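# Drill one hole at the red cross, then return drill

## Task

With the drill switched on, place the bit at the centre of the red cross on the plank, hold it about perpendicular to the plank and motionless on that single spot for several seconds, then withdraw it. The bit does not enter the wood, so extra pressure achieves nothing. Avoid letting the running bit contact or come very close to the plank anywhere else except very briefly in total. Afterwards put the drill back standing upright in its original place; it must stay there on its own, not only because the robot holds it. Finally release it and move the hand away.

## Robot and tools

ROBOT. One six-joint arm carrying a five-fingered right hand. Joint ranges in rad, base to hand: shoulder pan -3.142..3.142, shoulder lift -6.283..6.283, elbow 0.000..3.142, wrists 1-3 each -6.283..6.283. The elbow cannot fully straighten. show_instructions returns the reference pages for the cordless drill (no camera images, moves nothing).

FRAMES. Scene frame: origin on the table top beneath the arm base, +z up, +y to the left when facing along +x. The base may be tilted relative to the table. The hand point sits 0.05 m ahead of the palm, at the spot where index pad and thumb tip meet in a pinch. Its axes: +z along the outstretched fingers (which extend 0.06-0.07 m past it), +y out of the palm, +x across the palm toward the little finger. Sideways the hand spans 0.08 m on the little-finger side, and 0.02 m (thumb turned in front) up to 0.09 m on the thumb side. A wrist bracket on the little-finger side protrudes 0.03 m beyond the point in +y and 0.11 m across; it can collide. Rotating about x or y shifts the point slightly.

ROW FORMAT (shared by execute_actions and move). 14 numbers, each in [-1, 1]: dx, dy, dz, rx, ry, rz, little, ring, middle, index, thumb_bend, thumb_turn, force_limit, speed. The first six are an offset, not a pose: relative to the hand point's measured pose when the action (or move) starts, expressed in the hand point's own axes. Scale: 1.0 = 0.6 m or 180 degrees; rx, ry, rz form a single rotation vector. The six motor numbers are absolute targets: -1 open/straight (thumb_turn -1 = beside the palm), +1 closed/curled (thumb_turn +1 = opposite the fingers). Pinch is roughly index +0.22, thumb_bend +0.75, thumb_turn +0.57. force_limit maps linearly from about 0 N (-1) to 10 N (+1) at the fingertip, 15 N for the two thumb motors; it only halts closing. speed maps from nearly stopped (-1) to full (+1), full travel 0.6 s. Use this motor order everywhere, including hand_measured, hand_stopped_by and hand_load_n.

execute_actions(actions): a list of actions; each action is a list of up to 15 rows, one row per 1/30 s control step; if fewer than 15, the final row repeats. Every row in an action is measured from that action's start pose, not from the preceding row. For a call's first action the start is the last pose a result reported. Per step the commanded pose is clipped to 100 mm and 16 degrees from the measured pose, so large offsets need several actions. An empty list just returns the current state and images.

move(target, speed, stop_force, blocking): target is one 14-number row, offset from the pose in the latest result that shows one. The hand point follows a straight path (0.5-10 s, cut off at 10 s) and takes the shorter rotation. speed: m/s, 0.002-0.5, default 0.25; rotation capped at twice that in rad/s. It ignores obstacles and may overshoot speed near full reach. stop_force: N, 13-80, optional; ends the path when push against the motion (measured along the line to target in the start axes) rises that much for two steps, then backs off two steps. Use only on non-rotating moves, at low speed, and omit it when moving away from a surface. Not allowed in the first 0.2 s or with blocking=false. blocking=false returns after 0.5 s while motion continues; then call wait or stop before any other motion. The result adds a 'move:' line with the ending (done, contact, held, off_target, moving, fault) and limits (paced = clipped, held = steps blocked), plus distance to target.

wait(seconds 0-10): let time pass holding the last command; returns early if a running move finishes. stop(): brakes a running move. zoom_image(camera, region): camera is cam_high (672x504), cam_low (672x504) or cam_wrist (504x504); region [x0, y0, x1, y1] in pixels from the top-left, at most 504x504. finished_scene(scene): integer 1-2, ends the current scene irreversibly.

RESULTS. State line: hand point position (m) and end_effector_quat_wxyz in the scene frame, plus velocities (m/s, rad/s); the printed position may be slightly off at long reach. 'Hand target' is where the controller is heading. Action calls list step positions; HELD marks steps partly held back. 'pose unreachable' means the clearance check (which includes the base mount) altered or blocked the command. Wrist force/torque are in the hand point's axes, pointing from a touched surface back into the arm; expect an offset up to about 5.5 N, noise around 3.4 N, saturation near 100 N; 'no reading' is normal at the start. hand_stopped_by per motor: moving, target, force, stalled or fault (dead motor). hand_load_n is positive when pushed open; a lost grip shows as loads near zero.

GRIPPING. Turn the thumb in front before reaching; the whole hand then wraps objects 0.035-0.08 m thick, centred toward the wrist. Motors start only when their target changes by at least 0.01, then lock on arrival or at force_limit. Resend the same numbers to keep a grip; to tighten, raise force_limit and send a more-closed target; to loosen, send a more-open one. For gentle grips close at speed -0.9 or below.

CAUTIONS. Motion lags commands by about 0.17 s. The arm is stiff: commanding even slightly into a firm surface can fault. Joint torque over its limit (pan and lift 303, elbow 138, wrists 49.6 N m, held weight included) or any external force of 150 N freezes the arm for 10 s and drops the rest of the call. Holding loads heats motors: warning at 70 °C, brakes at 85 °C. Never push or knock anything off the table, drop the drill, slam or press hard; keep the running bit away from the plank except at the cross.

Each tool is called after "Call:" as a command line: name --argument value for each argument, lists and objects as JSON in quotes; but a table of rows of numbers goes row by row, as --pt "numbers of a row", without its own name.

## Session

Call:
execute_actions --actions '[]'

Scene clock: 0.00 s.
end_effector_position=(+0.6136, +0.2298, +0.3840) hand_measured=(-1.000, -1.000, -1.000, -1.000, -1.000, -1.000) hand_load_n=(+0.0, +0.0, +0.0, +0.0, +0.0, +0.0) hand_stopped_by=(target, target, target, target, target, target) hand_force_limit=0.00 hand_speed=-0.80 end_effector_quat_wxyz=(-0.209, +0.789, +0.489, +0.308) end_effector_velocity=(+0.000, -0.000, +0.000) end_effector_angular_velocity=(+0.000, -0.001, -0.000)
Joint positions: [-0.176 -1.456  1.883  0.878  0.852  0.427]
Joint velocities: [-0.    -0.001  0.    -0.001 -0.001  0.   ]
Motor temperatures (°C, as the motors report them): [21 21 18 26 25 28]
Wrist force (N, on the end effector, along its own x y z axes, offset not removed): no reading
Wrist torque (N m, same axes, about the end effector's origin, offset not removed): no reading
Hand target: +0.614, +0.230, +0.384; -0.209, +0.789, +0.489, +0.308

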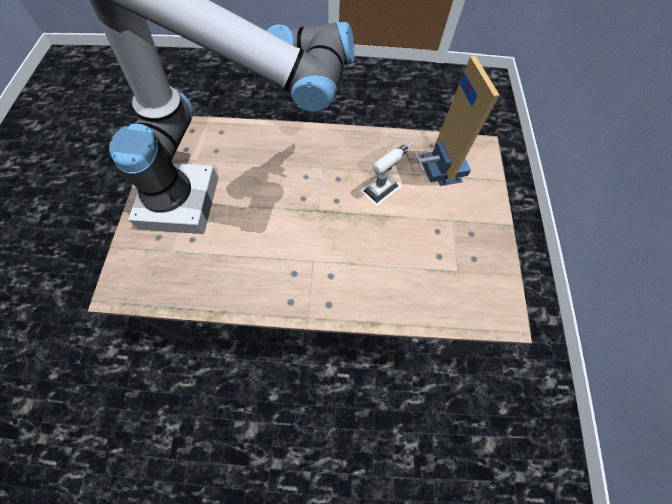

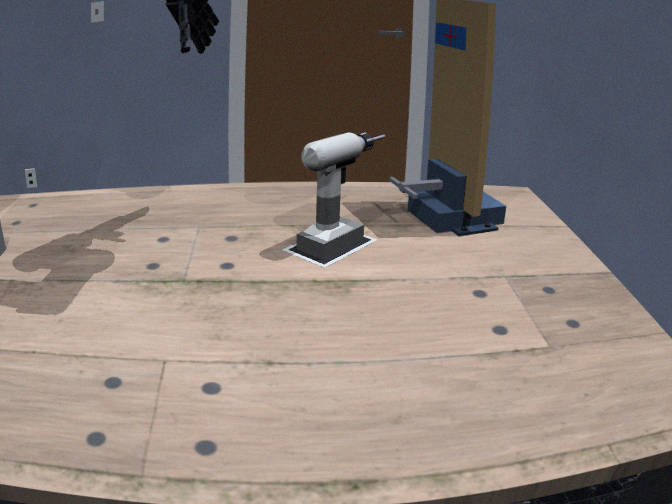

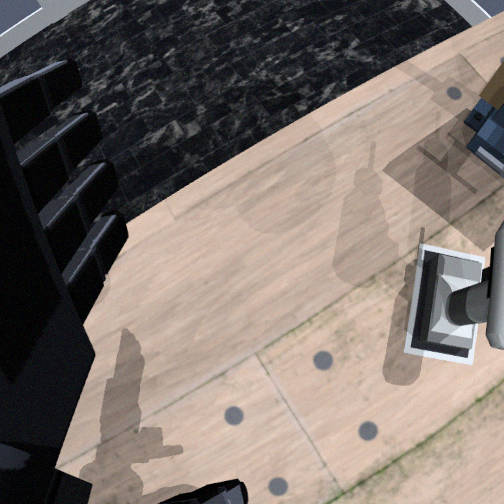

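Call:
move --target '[-0.305,0.178,-0.173,-0.337,-0.323,-0.78,-1,-1,-1,-1,-1,1,1,0.5]' --speed 0.15

Scene clock: 26.57 s.
end_effector_position=(+0.6203, +0.0003, +0.3302) hand_measured=(-1.000, -1.000, -1.000, -1.000, -1.000, +1.000) hand_load_n=(+0.0, +0.0, +0.0, +0.0, +0.0, +0.0) hand_stopped_by=(target, target, target, target, target, target) hand_force_limit=1.00 hand_speed=0.50 end_effector_quat_wxyz=(+0.694, -0.118, +0.700, +0.125) end_effector_velocity=(+0.000, -0.001, -0.000) end_effector_angular_velocity=(-0.003, -0.007, +0.004)
Joint positions: [-0.835 -1.529  2.435 -0.887  0.436 -1.583]
Joint velocities: [-0.002  0.003  0.    -0.015 -0.006  0.006]
Motor temperatures (°C, as the motors report them): [21 21 18 26 25 28]
Wrist force (N, on the end effector, along its own x y z axes, offset not removed): [-3.0 1.4 -4.0]
Wrist torque (N m, same axes, about the end effector's origin, offset not removed): [0.27 0.60 -0.23]
Hand target: +0.620, +0.000, +0.330; +0.694, -0.118, +0.700, +0.125
Off the commanded pose: 0.001 m, 0 deg.
move: done

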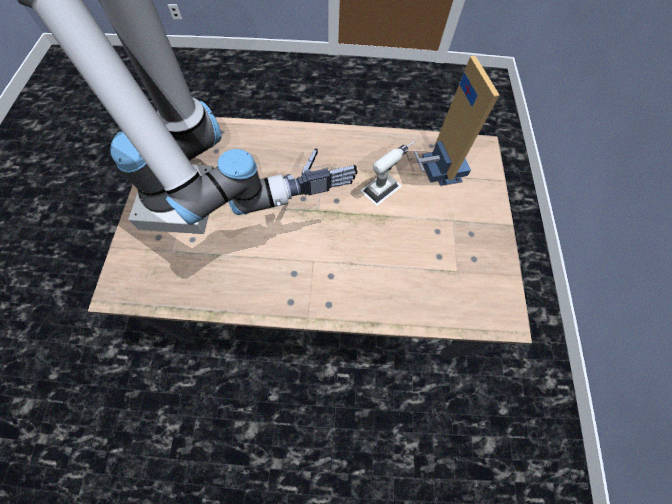

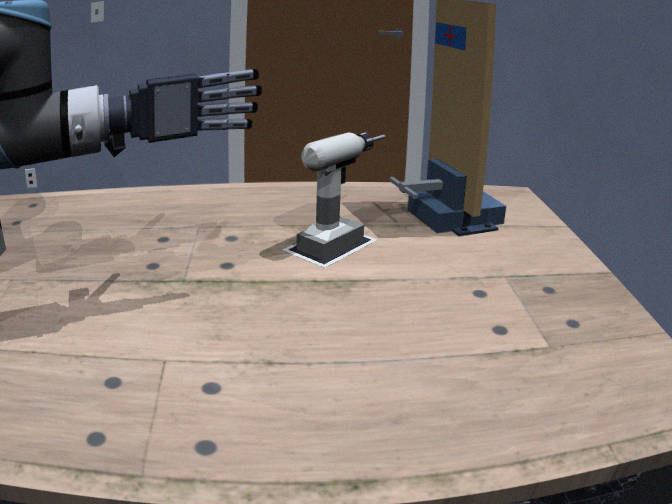

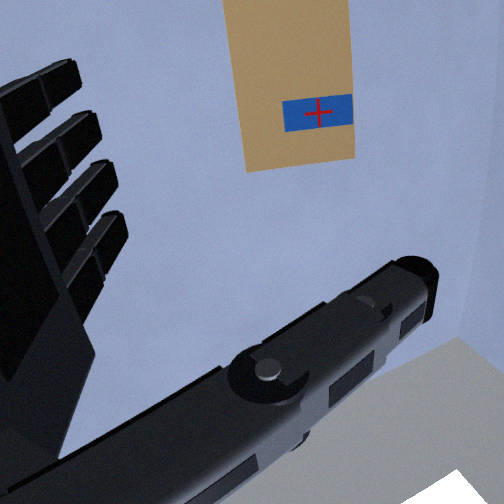

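Call:
move --target '[0,-0.05,0.31,0,0,0,-1,-1,-1,-1,-1,1,1,0.5]' --speed 0.15

Call:
move --target '[0.308,0,0,0,0,0,-1,-1,-1,-1,-1,1,1,0.5]' --speed 0.1 --stop_force 20

Call:
zoom_image --camera "cam_high" --region '[320,120,460,240]'

Scene clock: 44.03 s.
end_effector_position=(+0.8053, +0.0348, +0.3283) hand_measured=(-1.000, -1.000, -1.000, -1.000, -1.000, +1.000) hand_load_n=(+0.0, +0.0, +0.0, +0.0, +0.0, +0.0) hand_stopped_by=(target, target, target, target, target, target) hand_force_limit=1.00 hand_speed=0.50 end_effector_quat_wxyz=(+0.693, -0.118, +0.700, +0.125) end_effector_velocity=(+0.002, +0.000, +0.000) end_effector_angular_velocity=(-0.000, -0.000, -0.001)
Joint positions: [-0.537 -1.277  2.117 -0.828  0.734 -1.576]
Joint velocities: [ 0.002  0.003 -0.004  0.001  0.003 -0.   ]
Motor temperatures (°C, as the motors report them): [21 21 18 26 25 28]
Wrist force (N, on the end effector, along its own x y z axes, offset not removed): [-2.1 4.0 -1.9]
Wrist torque (N m, same axes, about the end effector's origin, offset not removed): [0.72 0.31 -0.03]
Hand target: +0.806, +0.035, +0.328; +0.693, -0.118, +0.700, +0.125
Off the commanded pose: 0.000 m, 0 deg.
move: done

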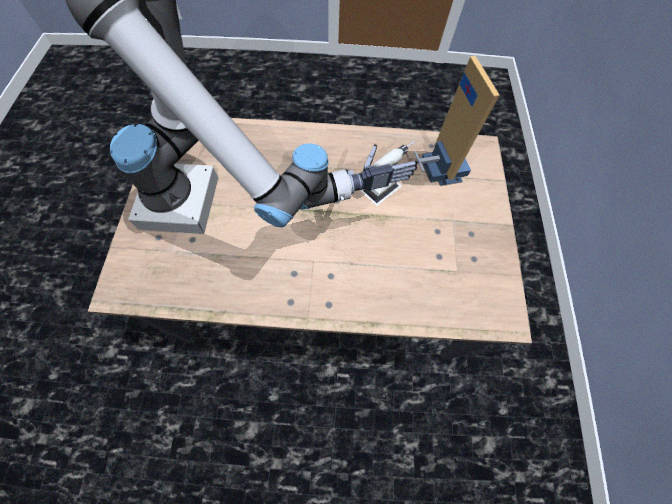

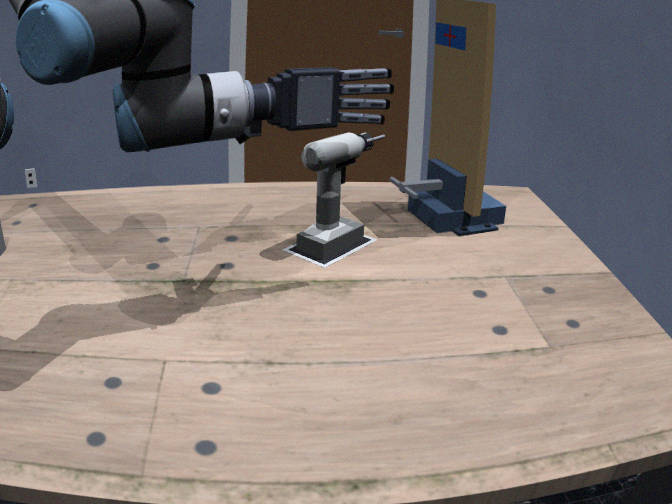

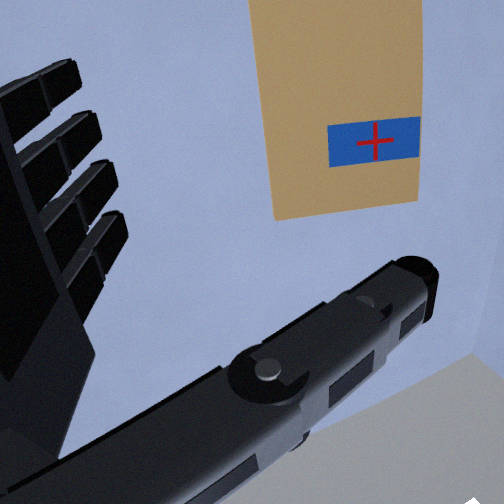

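Scene clock: 46.33 s.
end_effector_position=(+0.8034, +0.0361, +0.1438) hand_measured=(-1.000, -1.000, -1.000, -1.000, -1.000, +1.000) hand_load_n=(+0.0, +0.0, +0.0, +0.0, +0.0, +0.0) hand_stopped_by=(target, target, target, target, target, target) hand_force_limit=1.00 hand_speed=0.50 end_effector_quat_wxyz=(+0.693, -0.118, +0.700, +0.125) end_effector_velocity=(+0.000, -0.000, -0.002) end_effector_angular_velocity=(-0.001, -0.001, -0.001)
Joint positions: [-0.539 -0.974  2.163 -1.177  0.732 -1.576]
Joint velocities: [ 0.     0.004 -0.    -0.005  0.001  0.   ]
Motor temperatures (°C, as the motors report them): [21 21 18 26 25 28]
Wrist force (N, on the end effector, along its own x y z axes, offset not removed): [-2.8 -0.9 1.8]
Wrist torque (N m, same axes, about the end effector's origin, offset not removed): [-0.15 0.02 -0.17]
Hand target: +0.803, +0.036, +0.144; +0.693, -0.118, +0.700, +0.125
Off the commanded pose: 0.000 m, 0 deg.
move: done

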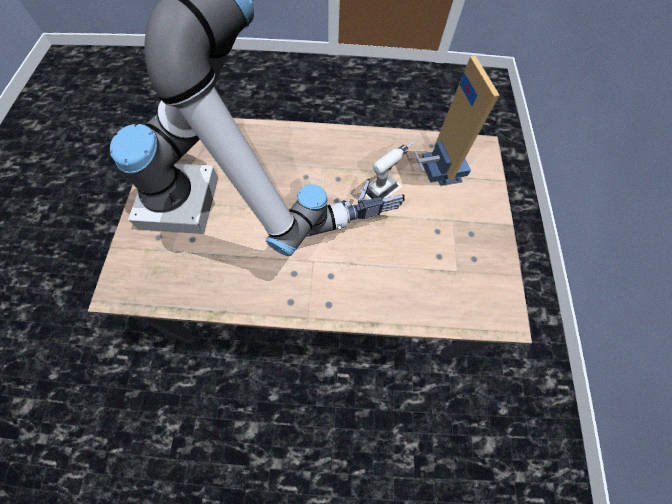

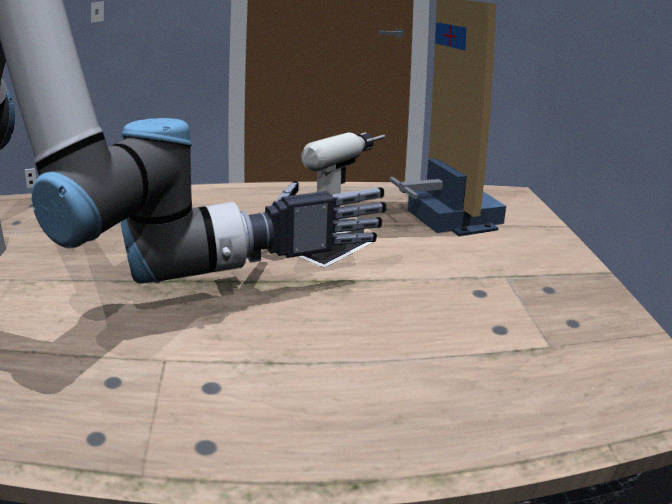

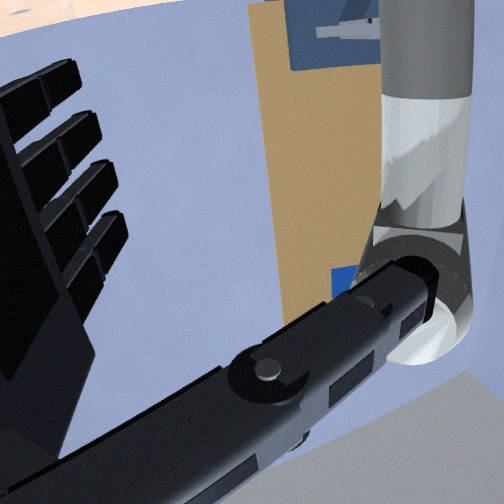

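Region (320, 120, 460, 240) of cam_high's 672x504 image, scaled by 3.600, with more detail than that image has; it fills the top 432 rows of this view, and the rest is white.

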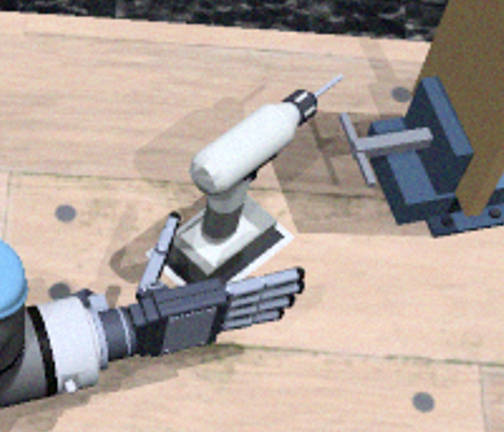

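Call:
move --target '[0,0.09,0.04,0,0,0,-1,-1,-1,-1,-1,1,1,0.5]' --speed 0.03 --stop_force 13

Call:
zoom_image --camera "cam_high" --region '[320,120,460,240]'

Scene clock: 57.60 s.
end_effector_position=(+0.8077, +0.0948, +0.1441) hand_measured=(-1.000, -1.000, -1.000, -1.000, -1.000, +1.000) hand_load_n=(+0.0, +0.0, +0.0, +0.0, +0.0, +0.0) hand_stopped_by=(target, target, target, target, target, target) hand_force_limit=1.00 hand_speed=0.50 end_effector_quat_wxyz=(+0.693, -0.118, +0.700, +0.125) end_effector_velocity=(+0.000, +0.002, +0.000) end_effector_angular_velocity=(-0.000, -0.001, +0.000)
Joint positions: [-0.439 -0.977  2.171 -1.183  0.832 -1.574]
Joint velocities: [ 0.003 -0.     0.    -0.001  0.003  0.   ]
Motor temperatures (°C, as the motors report them): [21 21 18 26 25 28]
Wrist force (N, on the end effector, along its own x y z axes, offset not removed): [-3.4 2.3 -3.3]
Wrist torque (N m, same axes, about the end effector's origin, offset not removed): [0.58 0.51 -0.05]
Hand target: +0.808, +0.095, +0.144; +0.693, -0.118, +0.700, +0.125
Off the commanded pose: 0.000 m, 0 deg.
move: done

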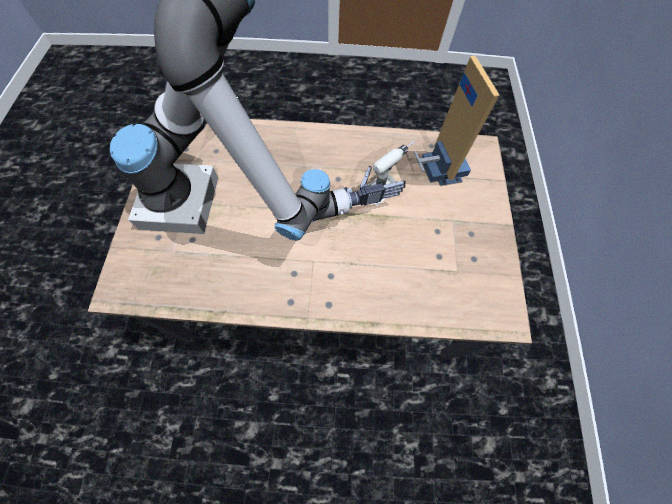

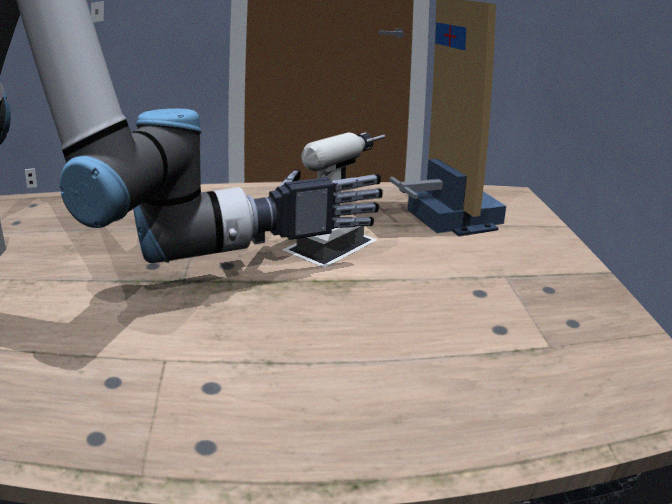

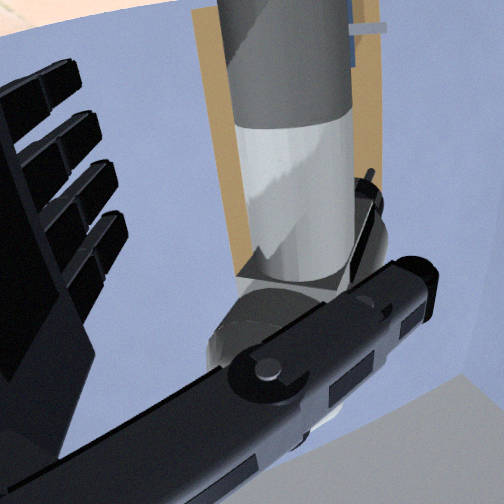

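Region (320, 120, 460, 240) of cam_high's 672x504 image, scaled by 3.600, with more detail than that image has; it fills the top 432 rows of this view, and the rest is white.

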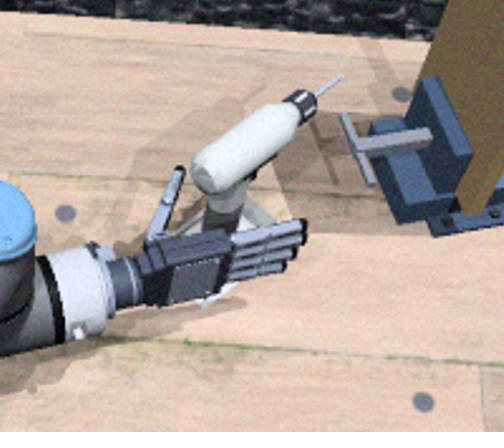

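Call:
move --target '[0,0.09,0.05,0,0,0,-1,-1,-1,-1,-1,1,1,0.5]' --speed 0.02 --stop_force 13

Call:
execute_actions --actions '[[[0,0,0,0,0,0,1,1,1,-0.2,-1,1,1,0]],[[0,0,0,0,0,0,1,1,1,-0.2,0.3,1,1,-0.3]],[[0,0,0,0,0,0,1,1,1,-0.2,1,1,1,0]],[[0,0,0,0,0,0,1,1,1,-0.2,1,1,1,0]],[[0,0,0,0,0,0,1,1,1,-0.2,1,1,1,0]]]'

Call:
zoom_image --camera "cam_high" --region '[320,120,460,240]'

Scene clock: 68.63 s.
end_effector_position=(+0.8177, +0.1556, +0.1443) hand_measured=(-1.000, -1.000, -1.000, -1.000, -1.000, +1.000) hand_load_n=(+0.0, +0.0, +0.0, +0.0, +0.0, +0.0) hand_stopped_by=(target, target, target, target, target, target) hand_force_limit=1.00 hand_speed=0.50 end_effector_quat_wxyz=(+0.693, -0.118, +0.700, +0.125) end_effector_velocity=(+0.000, +0.002, +0.001) end_effector_angular_velocity=(-0.000, -0.002, +0.001)
Joint positions: [-0.33  -0.971  2.156 -1.174  0.941 -1.573]
Joint velocities: [ 0.003 -0.001 -0.001  0.     0.002  0.   ]
Motor temperatures (°C, as the motors report them): [21 21 18 26 25 28]
Wrist force (N, on the end effector, along its own x y z axes, offset not removed): [-0.6 6.1 -5.8]
Wrist torque (N m, same axes, about the end effector's origin, offset not removed): [1.44 0.36 0.15]
Hand target: +0.818, +0.156, +0.144; +0.693, -0.118, +0.700, +0.125
Off the commanded pose: 0.000 m, 0 deg.
move: done

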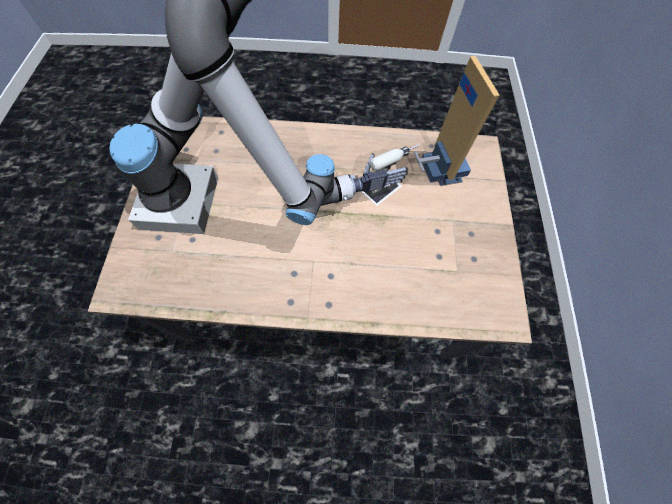

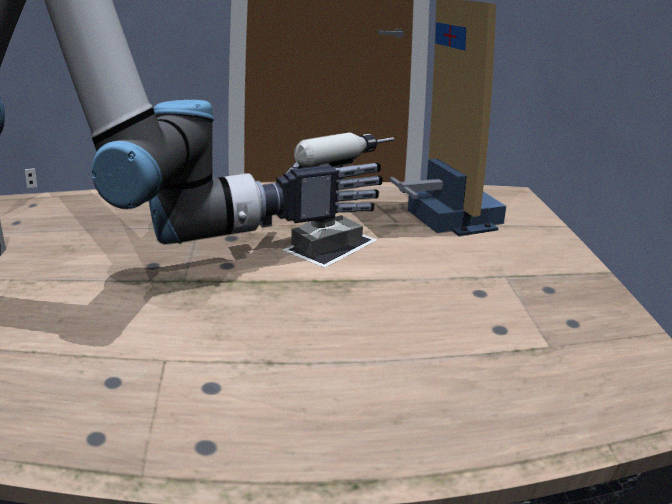

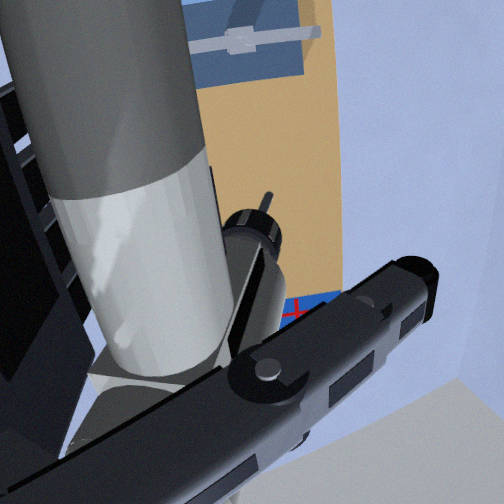

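Scene clock: 71.13 s.
end_effector_position=(+0.8177, +0.1556, +0.1443) hand_measured=(+0.558, +0.502, +0.374, -0.200, +0.146, +1.000) hand_load_n=(+0.0, +0.0, +5.5, +0.0, +15.0, +0.5) hand_stopped_by=(force, force, force, target, force, target) hand_force_limit=1.00 hand_speed=0.00 end_effector_quat_wxyz=(+0.693, -0.118, +0.700, +0.125) end_effector_velocity=(+0.000, -0.000, -0.001) end_effector_angular_velocity=(+0.000, +0.000, -0.001)
Joint positions: [-0.33  -0.971  2.156 -1.174  0.941 -1.573]
Joint velocities: [-0.     0.002 -0.    -0.002  0.001  0.   ]
Motor temperatures (°C, as the motors report them): [21 21 18 26 25 28]
Wrist force (N, on the end effector, along its own x y z axes, offset not removed): [-1.3 3.9 -3.7]
Wrist torque (N m, same axes, about the end effector's origin, offset not removed): [0.58 0.25 0.34]
Hand target: +0.818, +0.156, +0.144; +0.693, -0.118, +0.700, +0.125
Off the commanded pose: 0.000 m, 0 deg.
Step readings (end_effector_position; steps 1 to 15: 1st action; 16 to 30: 2nd action; 31 to 45: 3rd action; 46 to 60: 4th action; 61 to 75: 5th action):
0: (+0.8177, +0.1556, +0.1443)
1: (+0.8177, +0.1556, +0.1443)
2: (+0.8177, +0.1556, +0.1443)
4: (+0.8177, +0.1556, +0.1443)
8: (+0.8177, +0.1556, +0.1443)
15: (+0.8177, +0.1556, +0.1443)
16: (+0.8177, +0.1556, +0.1443)
17: (+0.8177, +0.1556, +0.1443)
19: (+0.8177, +0.1556, +0.1443)
23: (+0.8177, +0.1556, +0.1443)
30: (+0.8177, +0.1556, +0.1443)
31: (+0.8177, +0.1556, +0.1443)
32: (+0.8177, +0.1556, +0.1443)
34: (+0.8177, +0.1556, +0.1443)
38: (+0.8177, +0.1556, +0.1443)
45: (+0.8177, +0.1556, +0.1443)
46: (+0.8177, +0.1556, +0.1443)
47: (+0.8177, +0.1556, +0.1443)
49: (+0.8177, +0.1556, +0.1443)
53: (+0.8177, +0.1556, +0.1443)
60: (+0.8177, +0.1556, +0.1443)
61: (+0.8177, +0.1556, +0.1443)
62: (+0.8177, +0.1556, +0.1443)
64: (+0.8177, +0.1556, +0.1443)
68: (+0.8177, +0.1556, +0.1443)
75: end_effector_position above

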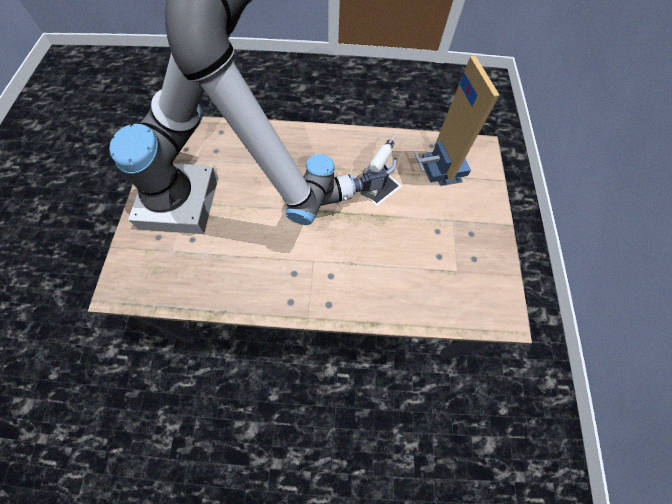

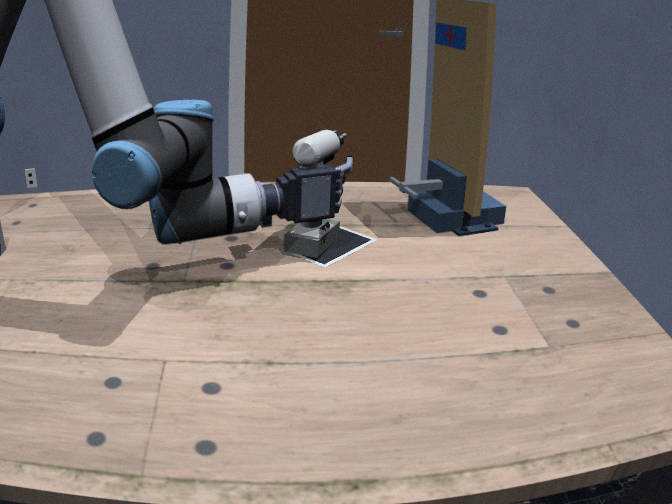

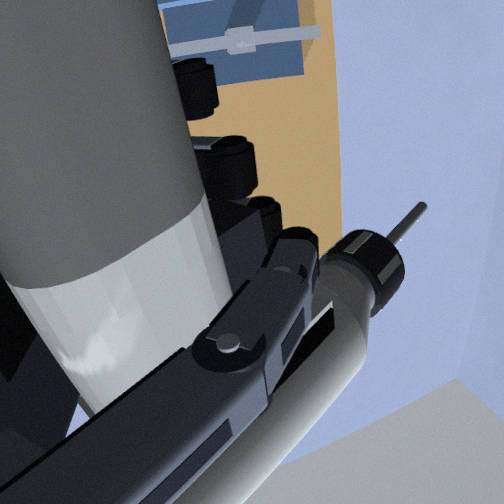

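Region (320, 120, 460, 240) of cam_high's 672x504 image, scaled by 3.600, with more detail than that image has; it fills the top 432 rows of this view, and the rest is white.

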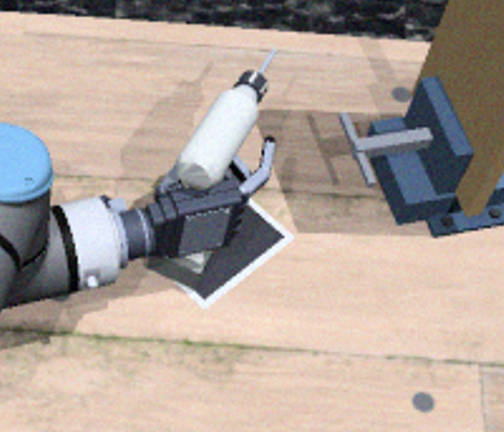

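Call:
execute_actions --actions '[[[0,0,0,0,0,0,-1,-1,-1,-1,-1,1,1,0.5]],[[0,0,0,0,0,0,-1,-1,-1,-1,-1,1,1,0.5]]]'

Call:
move --target '[0,-0.015,0.045,0,0,0,-1,-1,-1,-1,-1,1,1,0.5]' --speed 0.02 --stop_force 13

Call:
zoom_image --camera "cam_high" --region '[320,120,460,240]'

Scene clock: 84.30 s.
end_effector_position=(+0.8177, +0.1556, +0.1443) hand_measured=(-1.000, -1.000, -1.000, -1.000, -1.000, +1.000) hand_load_n=(+0.0, +0.0, +0.0, +0.0, +0.0, +0.0) hand_stopped_by=(target, target, target, target, target, target) hand_force_limit=1.00 hand_speed=0.50 end_effector_quat_wxyz=(+0.693, -0.118, +0.700, +0.125) end_effector_velocity=(+0.000, -0.000, +0.001) end_effector_angular_velocity=(-0.000, -0.000, -0.001)
Joint positions: [-0.33  -0.971  2.156 -1.174  0.941 -1.573]
Joint velocities: [ 0.    -0.001 -0.     0.001  0.001  0.   ]
Motor temperatures (°C, as the motors report them): [21 21 18 26 25 28]
Wrist force (N, on the end effector, along its own x y z axes, offset not removed): [0.6 2.4 -4.7]
Wrist torque (N m, same axes, about the end effector's origin, offset not removed): [0.64 0.16 0.01]
Hand target: +0.818, +0.156, +0.144; +0.693, -0.118, +0.700, +0.125
Off the commanded pose: 0.000 m, 0 deg.
Step readings (end_effector_position; steps 1 to 15: 1st action; 16 to 30: 2nd action):
0: (+0.8177, +0.1556, +0.1443)
1: (+0.8177, +0.1556, +0.1443)
2: (+0.8177, +0.1556, +0.1443)
4: (+0.8177, +0.1556, +0.1443)
8: (+0.8177, +0.1556, +0.1443)
15: (+0.8177, +0.1556, +0.1443)
16: (+0.8177, +0.1556, +0.1443)
17: (+0.8177, +0.1556, +0.1443)
19: (+0.8177, +0.1556, +0.1443)
23: (+0.8177, +0.1556, +0.1443)
30: end_effector_position above

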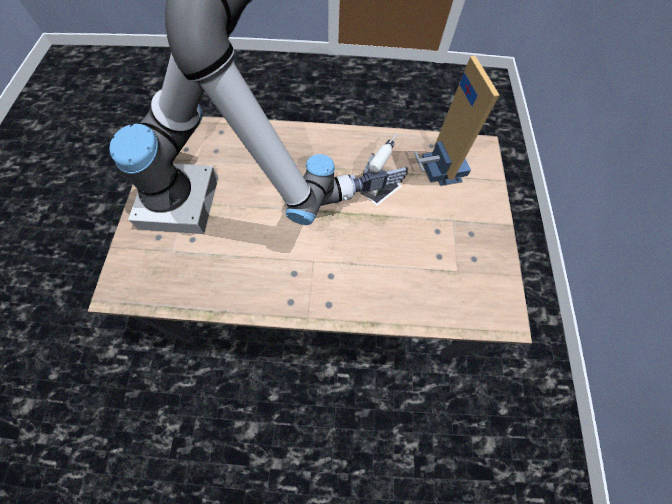

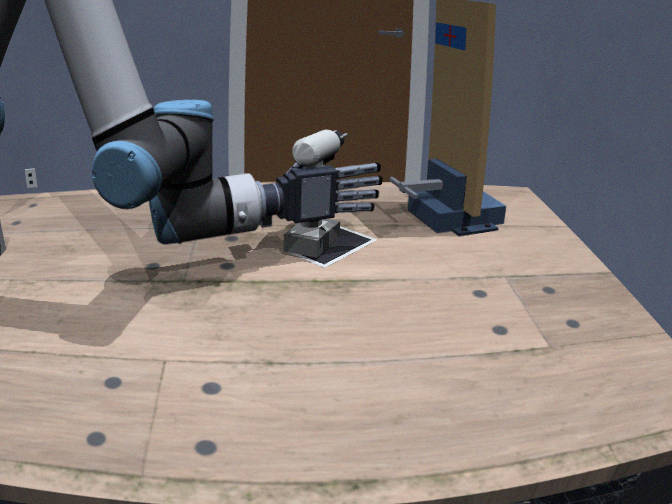

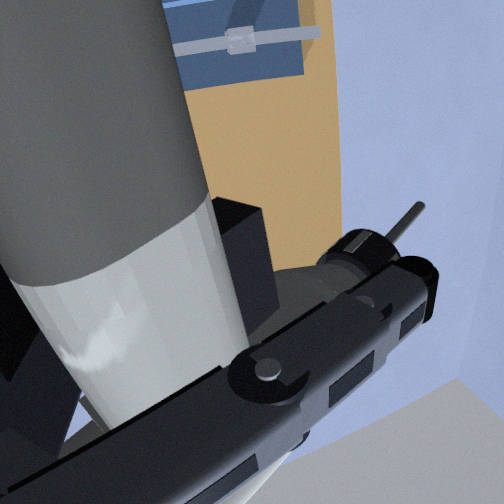

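Scene clock: 86.00 s.
end_effector_position=(+0.8460, +0.1562, +0.1440) hand_measured=(-1.000, -1.000, -1.000, -1.000, -1.000, +1.000) hand_load_n=(+0.0, +0.0, +0.0, +0.0, +0.0, +0.0) hand_stopped_by=(target, target, target, target, target, target) hand_force_limit=1.00 hand_speed=0.50 end_effector_quat_wxyz=(+0.693, -0.118, +0.700, +0.125) end_effector_velocity=(+0.002, +0.000, -0.001) end_effector_angular_velocity=(+0.000, -0.000, +0.001)
Joint positions: [-0.316 -0.948  2.099 -1.14   0.955 -1.573]
Joint velocities: [ 0.001  0.002 -0.003  0.001  0.     0.   ]
Motor temperatures (°C, as the motors report them): [21 21 18 26 25 28]
Wrist force (N, on the end effector, along its own x y z axes, offset not removed): [1.6 3.5 -7.0]
Wrist torque (N m, same axes, about the end effector's origin, offset not removed): [0.77 0.15 0.20]
Hand target: +0.846, +0.156, +0.144; +0.693, -0.118, +0.700, +0.125
Off the commanded pose: 0.000 m, 0 deg.
move: done

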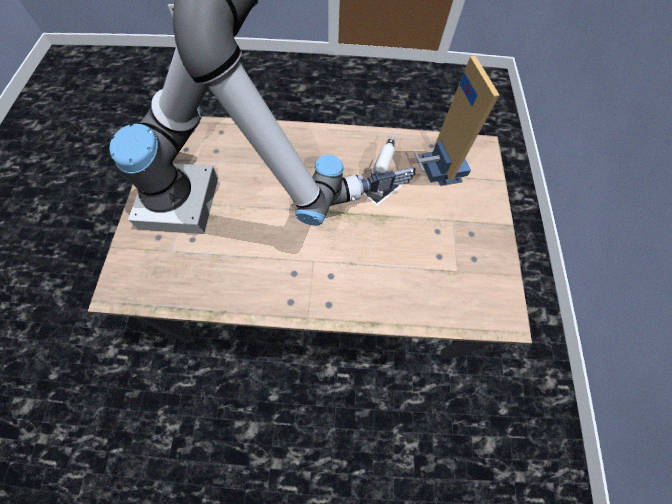

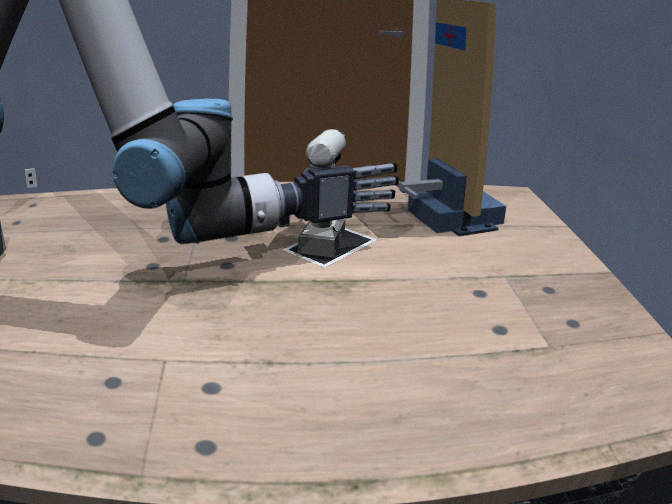

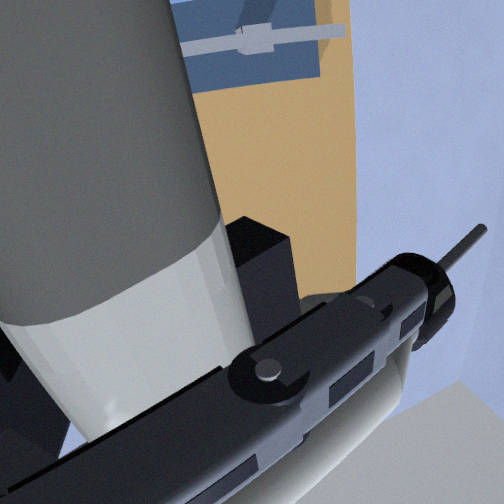

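Region (320, 120, 460, 240) of cam_high's 672x504 image, scaled by 3.600, with more detail than that image has; it fills the top 432 rows of this view, and the rest is white.

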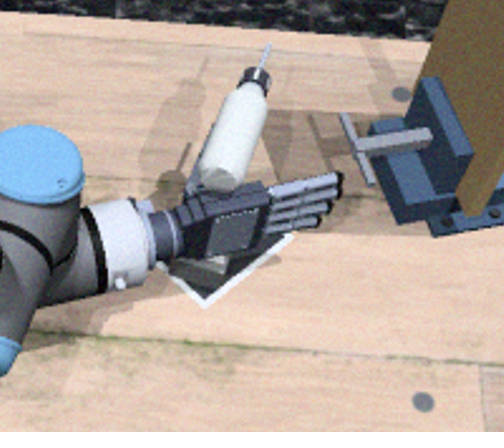

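Call:
move --target '[0,0.0,-0.045,-0.167,0,0,-1,-1,-1,-1,-1,1,1,0.5]' --speed 0.03

Call:
execute_actions --actions '[[[0,0,0,0,0,0,1,1,1,-0.2,-1,1,1,0]],[[0,0,0,0,0,0,1,1,1,-0.2,-1,1,1,0]],[[0,0,0,0,0,0,1,1,1,-0.2,1,1,1,0]],[[0,0,0,0,0,0,1,1,1,-0.2,1,1,1,0]],[[0,0,0,0,0,0,1,1,1,-0.2,1,1,1,0]]]'

Call:
zoom_image --camera "cam_high" --region '[320,120,460,240]'

Scene clock: 107.30 s.
end_effector_position=(+0.8207, +0.1472, +0.1443) hand_measured=(-1.000, -1.000, -1.000, -1.000, -1.000, +1.000) hand_load_n=(+0.0, +0.0, +0.0, +0.0, +0.0, +0.0) hand_stopped_by=(target, target, target, target, target, target) hand_force_limit=1.00 hand_speed=0.50 end_effector_quat_wxyz=(+0.639, -0.293, +0.644, +0.302) end_effector_velocity=(-0.001, -0.000, -0.001) end_effector_angular_velocity=(+0.000, +0.002, +0.010)
Joint positions: [-0.432 -0.874  1.919 -1.027  0.315 -1.58 ]
Joint velocities: [-0.001  0.003 -0.005  0.005 -0.01  -0.002]
Motor temperatures (°C, as the motors report them): [21 21 18 26 25 28]
Wrist force (N, on the end effector, along its own x y z axes, offset not removed): [-2.9 -3.6 -2.4]
Wrist torque (N m, same axes, about the end effector's origin, offset not removed): [-0.34 0.30 -0.14]
Hand target: +0.821, +0.147, +0.144; +0.639, -0.293, +0.644, +0.302
Off the commanded pose: 0.000 m, 0 deg.
move: done

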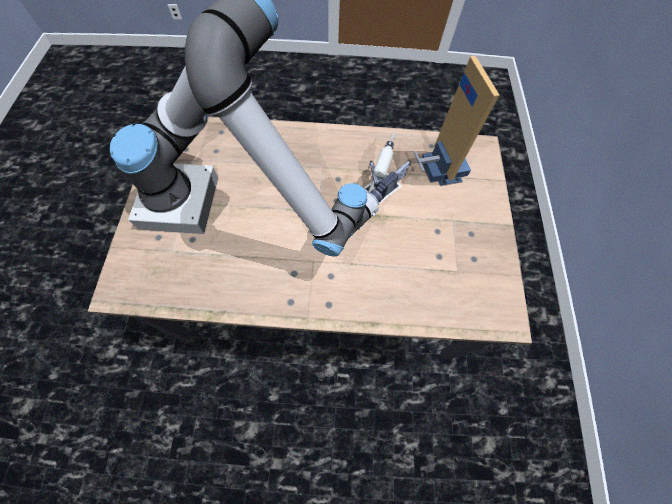

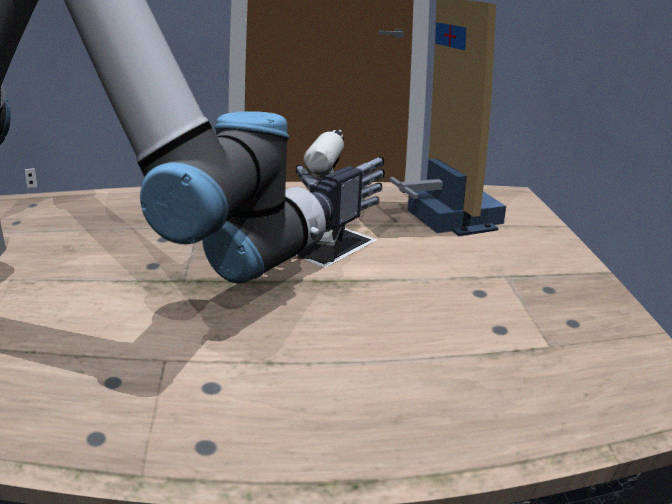

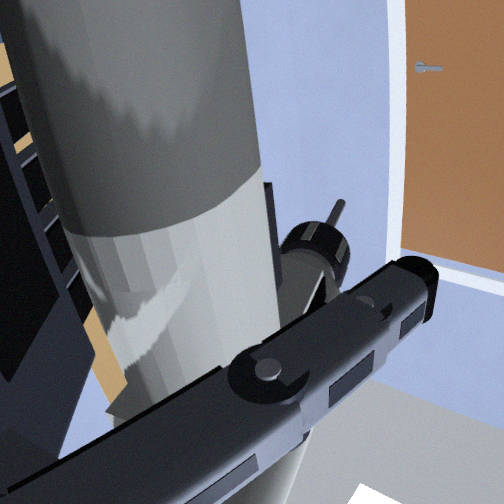

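Scene clock: 109.80 s.
end_effector_position=(+0.8207, +0.1472, +0.1443) hand_measured=(+0.654, +0.594, +0.432, -0.200, +0.094, +1.000) hand_load_n=(+0.0, +0.0, +11.0, +0.0, +14.5, +3.0) hand_stopped_by=(force, force, force, target, force, target) hand_force_limit=1.00 hand_speed=0.00 end_effector_quat_wxyz=(+0.639, -0.293, +0.644, +0.302) end_effector_velocity=(+0.000, -0.000, +0.001) end_effector_angular_velocity=(-0.000, -0.001, -0.001)
Joint positions: [-0.432 -0.874  1.919 -1.027  0.315 -1.58 ]
Joint velocities: [ 0.    -0.001 -0.    -0.001  0.001  0.   ]
Motor temperatures (°C, as the motors report them): [21 21 18 26 25 28]
Wrist force (N, on the end effector, along its own x y z axes, offset not removed): [4.3 4.2 0.6]
Wrist torque (N m, same axes, about the end effector's origin, offset not removed): [0.54 -1.14 0.42]
Hand target: +0.821, +0.147, +0.144; +0.639, -0.293, +0.644, +0.302
Off the commanded pose: 0.000 m, 0 deg.
Step readings (end_effector_position; steps 1 to 15: 1st action; 16 to 30: 2nd action; 31 to 45: 3rd action; 46 to 60: 4th action; 61 to 75: 5th action):
0: (+0.8207, +0.1472, +0.1443)
1: (+0.8207, +0.1472, +0.1443)
2: (+0.8207, +0.1472, +0.1443)
4: (+0.8207, +0.1472, +0.1443)
8: (+0.8207, +0.1472, +0.1443)
15: (+0.8207, +0.1472, +0.1443)
16: (+0.8207, +0.1472, +0.1443)
17: (+0.8207, +0.1472, +0.1443)
19: (+0.8207, +0.1472, +0.1443)
23: (+0.8207, +0.1472, +0.1443)
30: (+0.8207, +0.1472, +0.1443)
31: (+0.8207, +0.1472, +0.1443)
32: (+0.8207, +0.1472, +0.1443)
34: (+0.8207, +0.1472, +0.1443)
38: (+0.8207, +0.1472, +0.1443)
45: (+0.8207, +0.1472, +0.1443)
46: (+0.8207, +0.1472, +0.1443)
47: (+0.8207, +0.1472, +0.1443)
49: (+0.8207, +0.1472, +0.1443)
53: (+0.8207, +0.1472, +0.1443)
60: (+0.8207, +0.1472, +0.1443)
61: (+0.8207, +0.1472, +0.1443)
62: (+0.8207, +0.1472, +0.1443)
64: (+0.8207, +0.1472, +0.1443)
68: (+0.8207, +0.1472, +0.1443)
75: end_effector_position above

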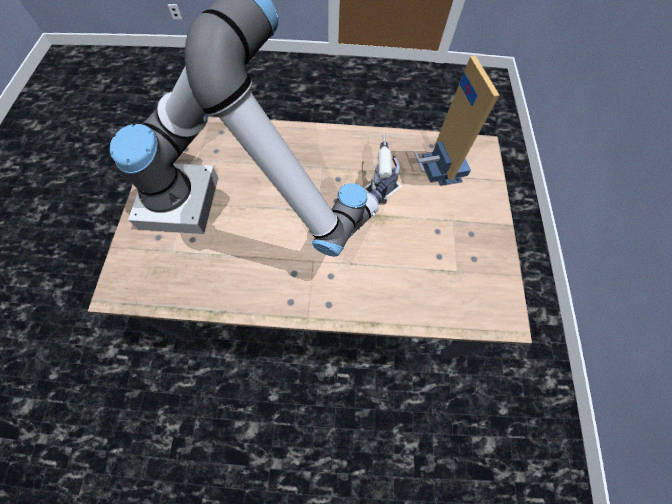

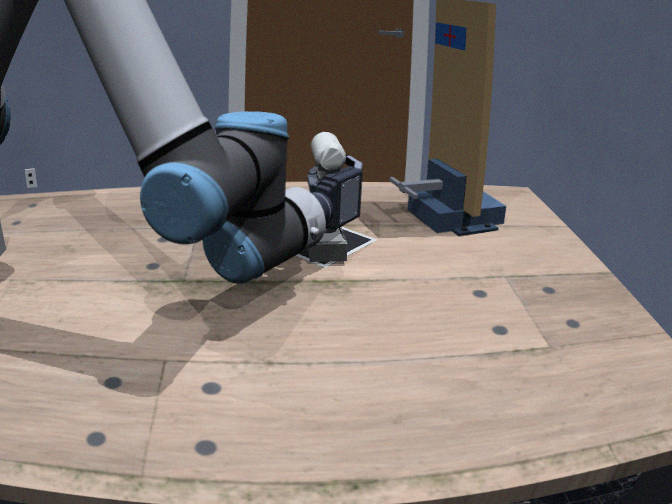

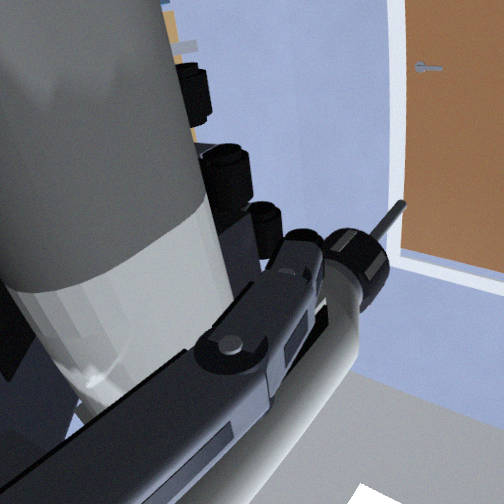

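Region (320, 120, 460, 240) of cam_high's 672x504 image, scaled by 3.600, with more detail than that image has; it fills the top 432 rows of this view, and the rest is white.

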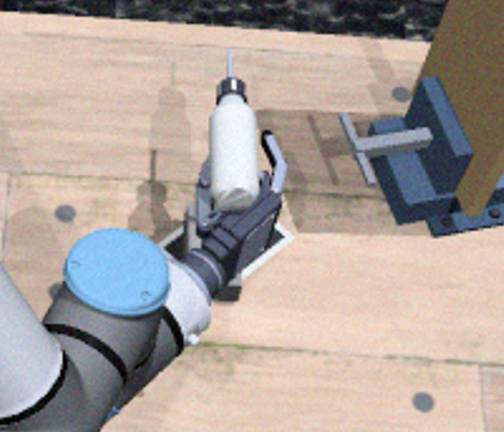

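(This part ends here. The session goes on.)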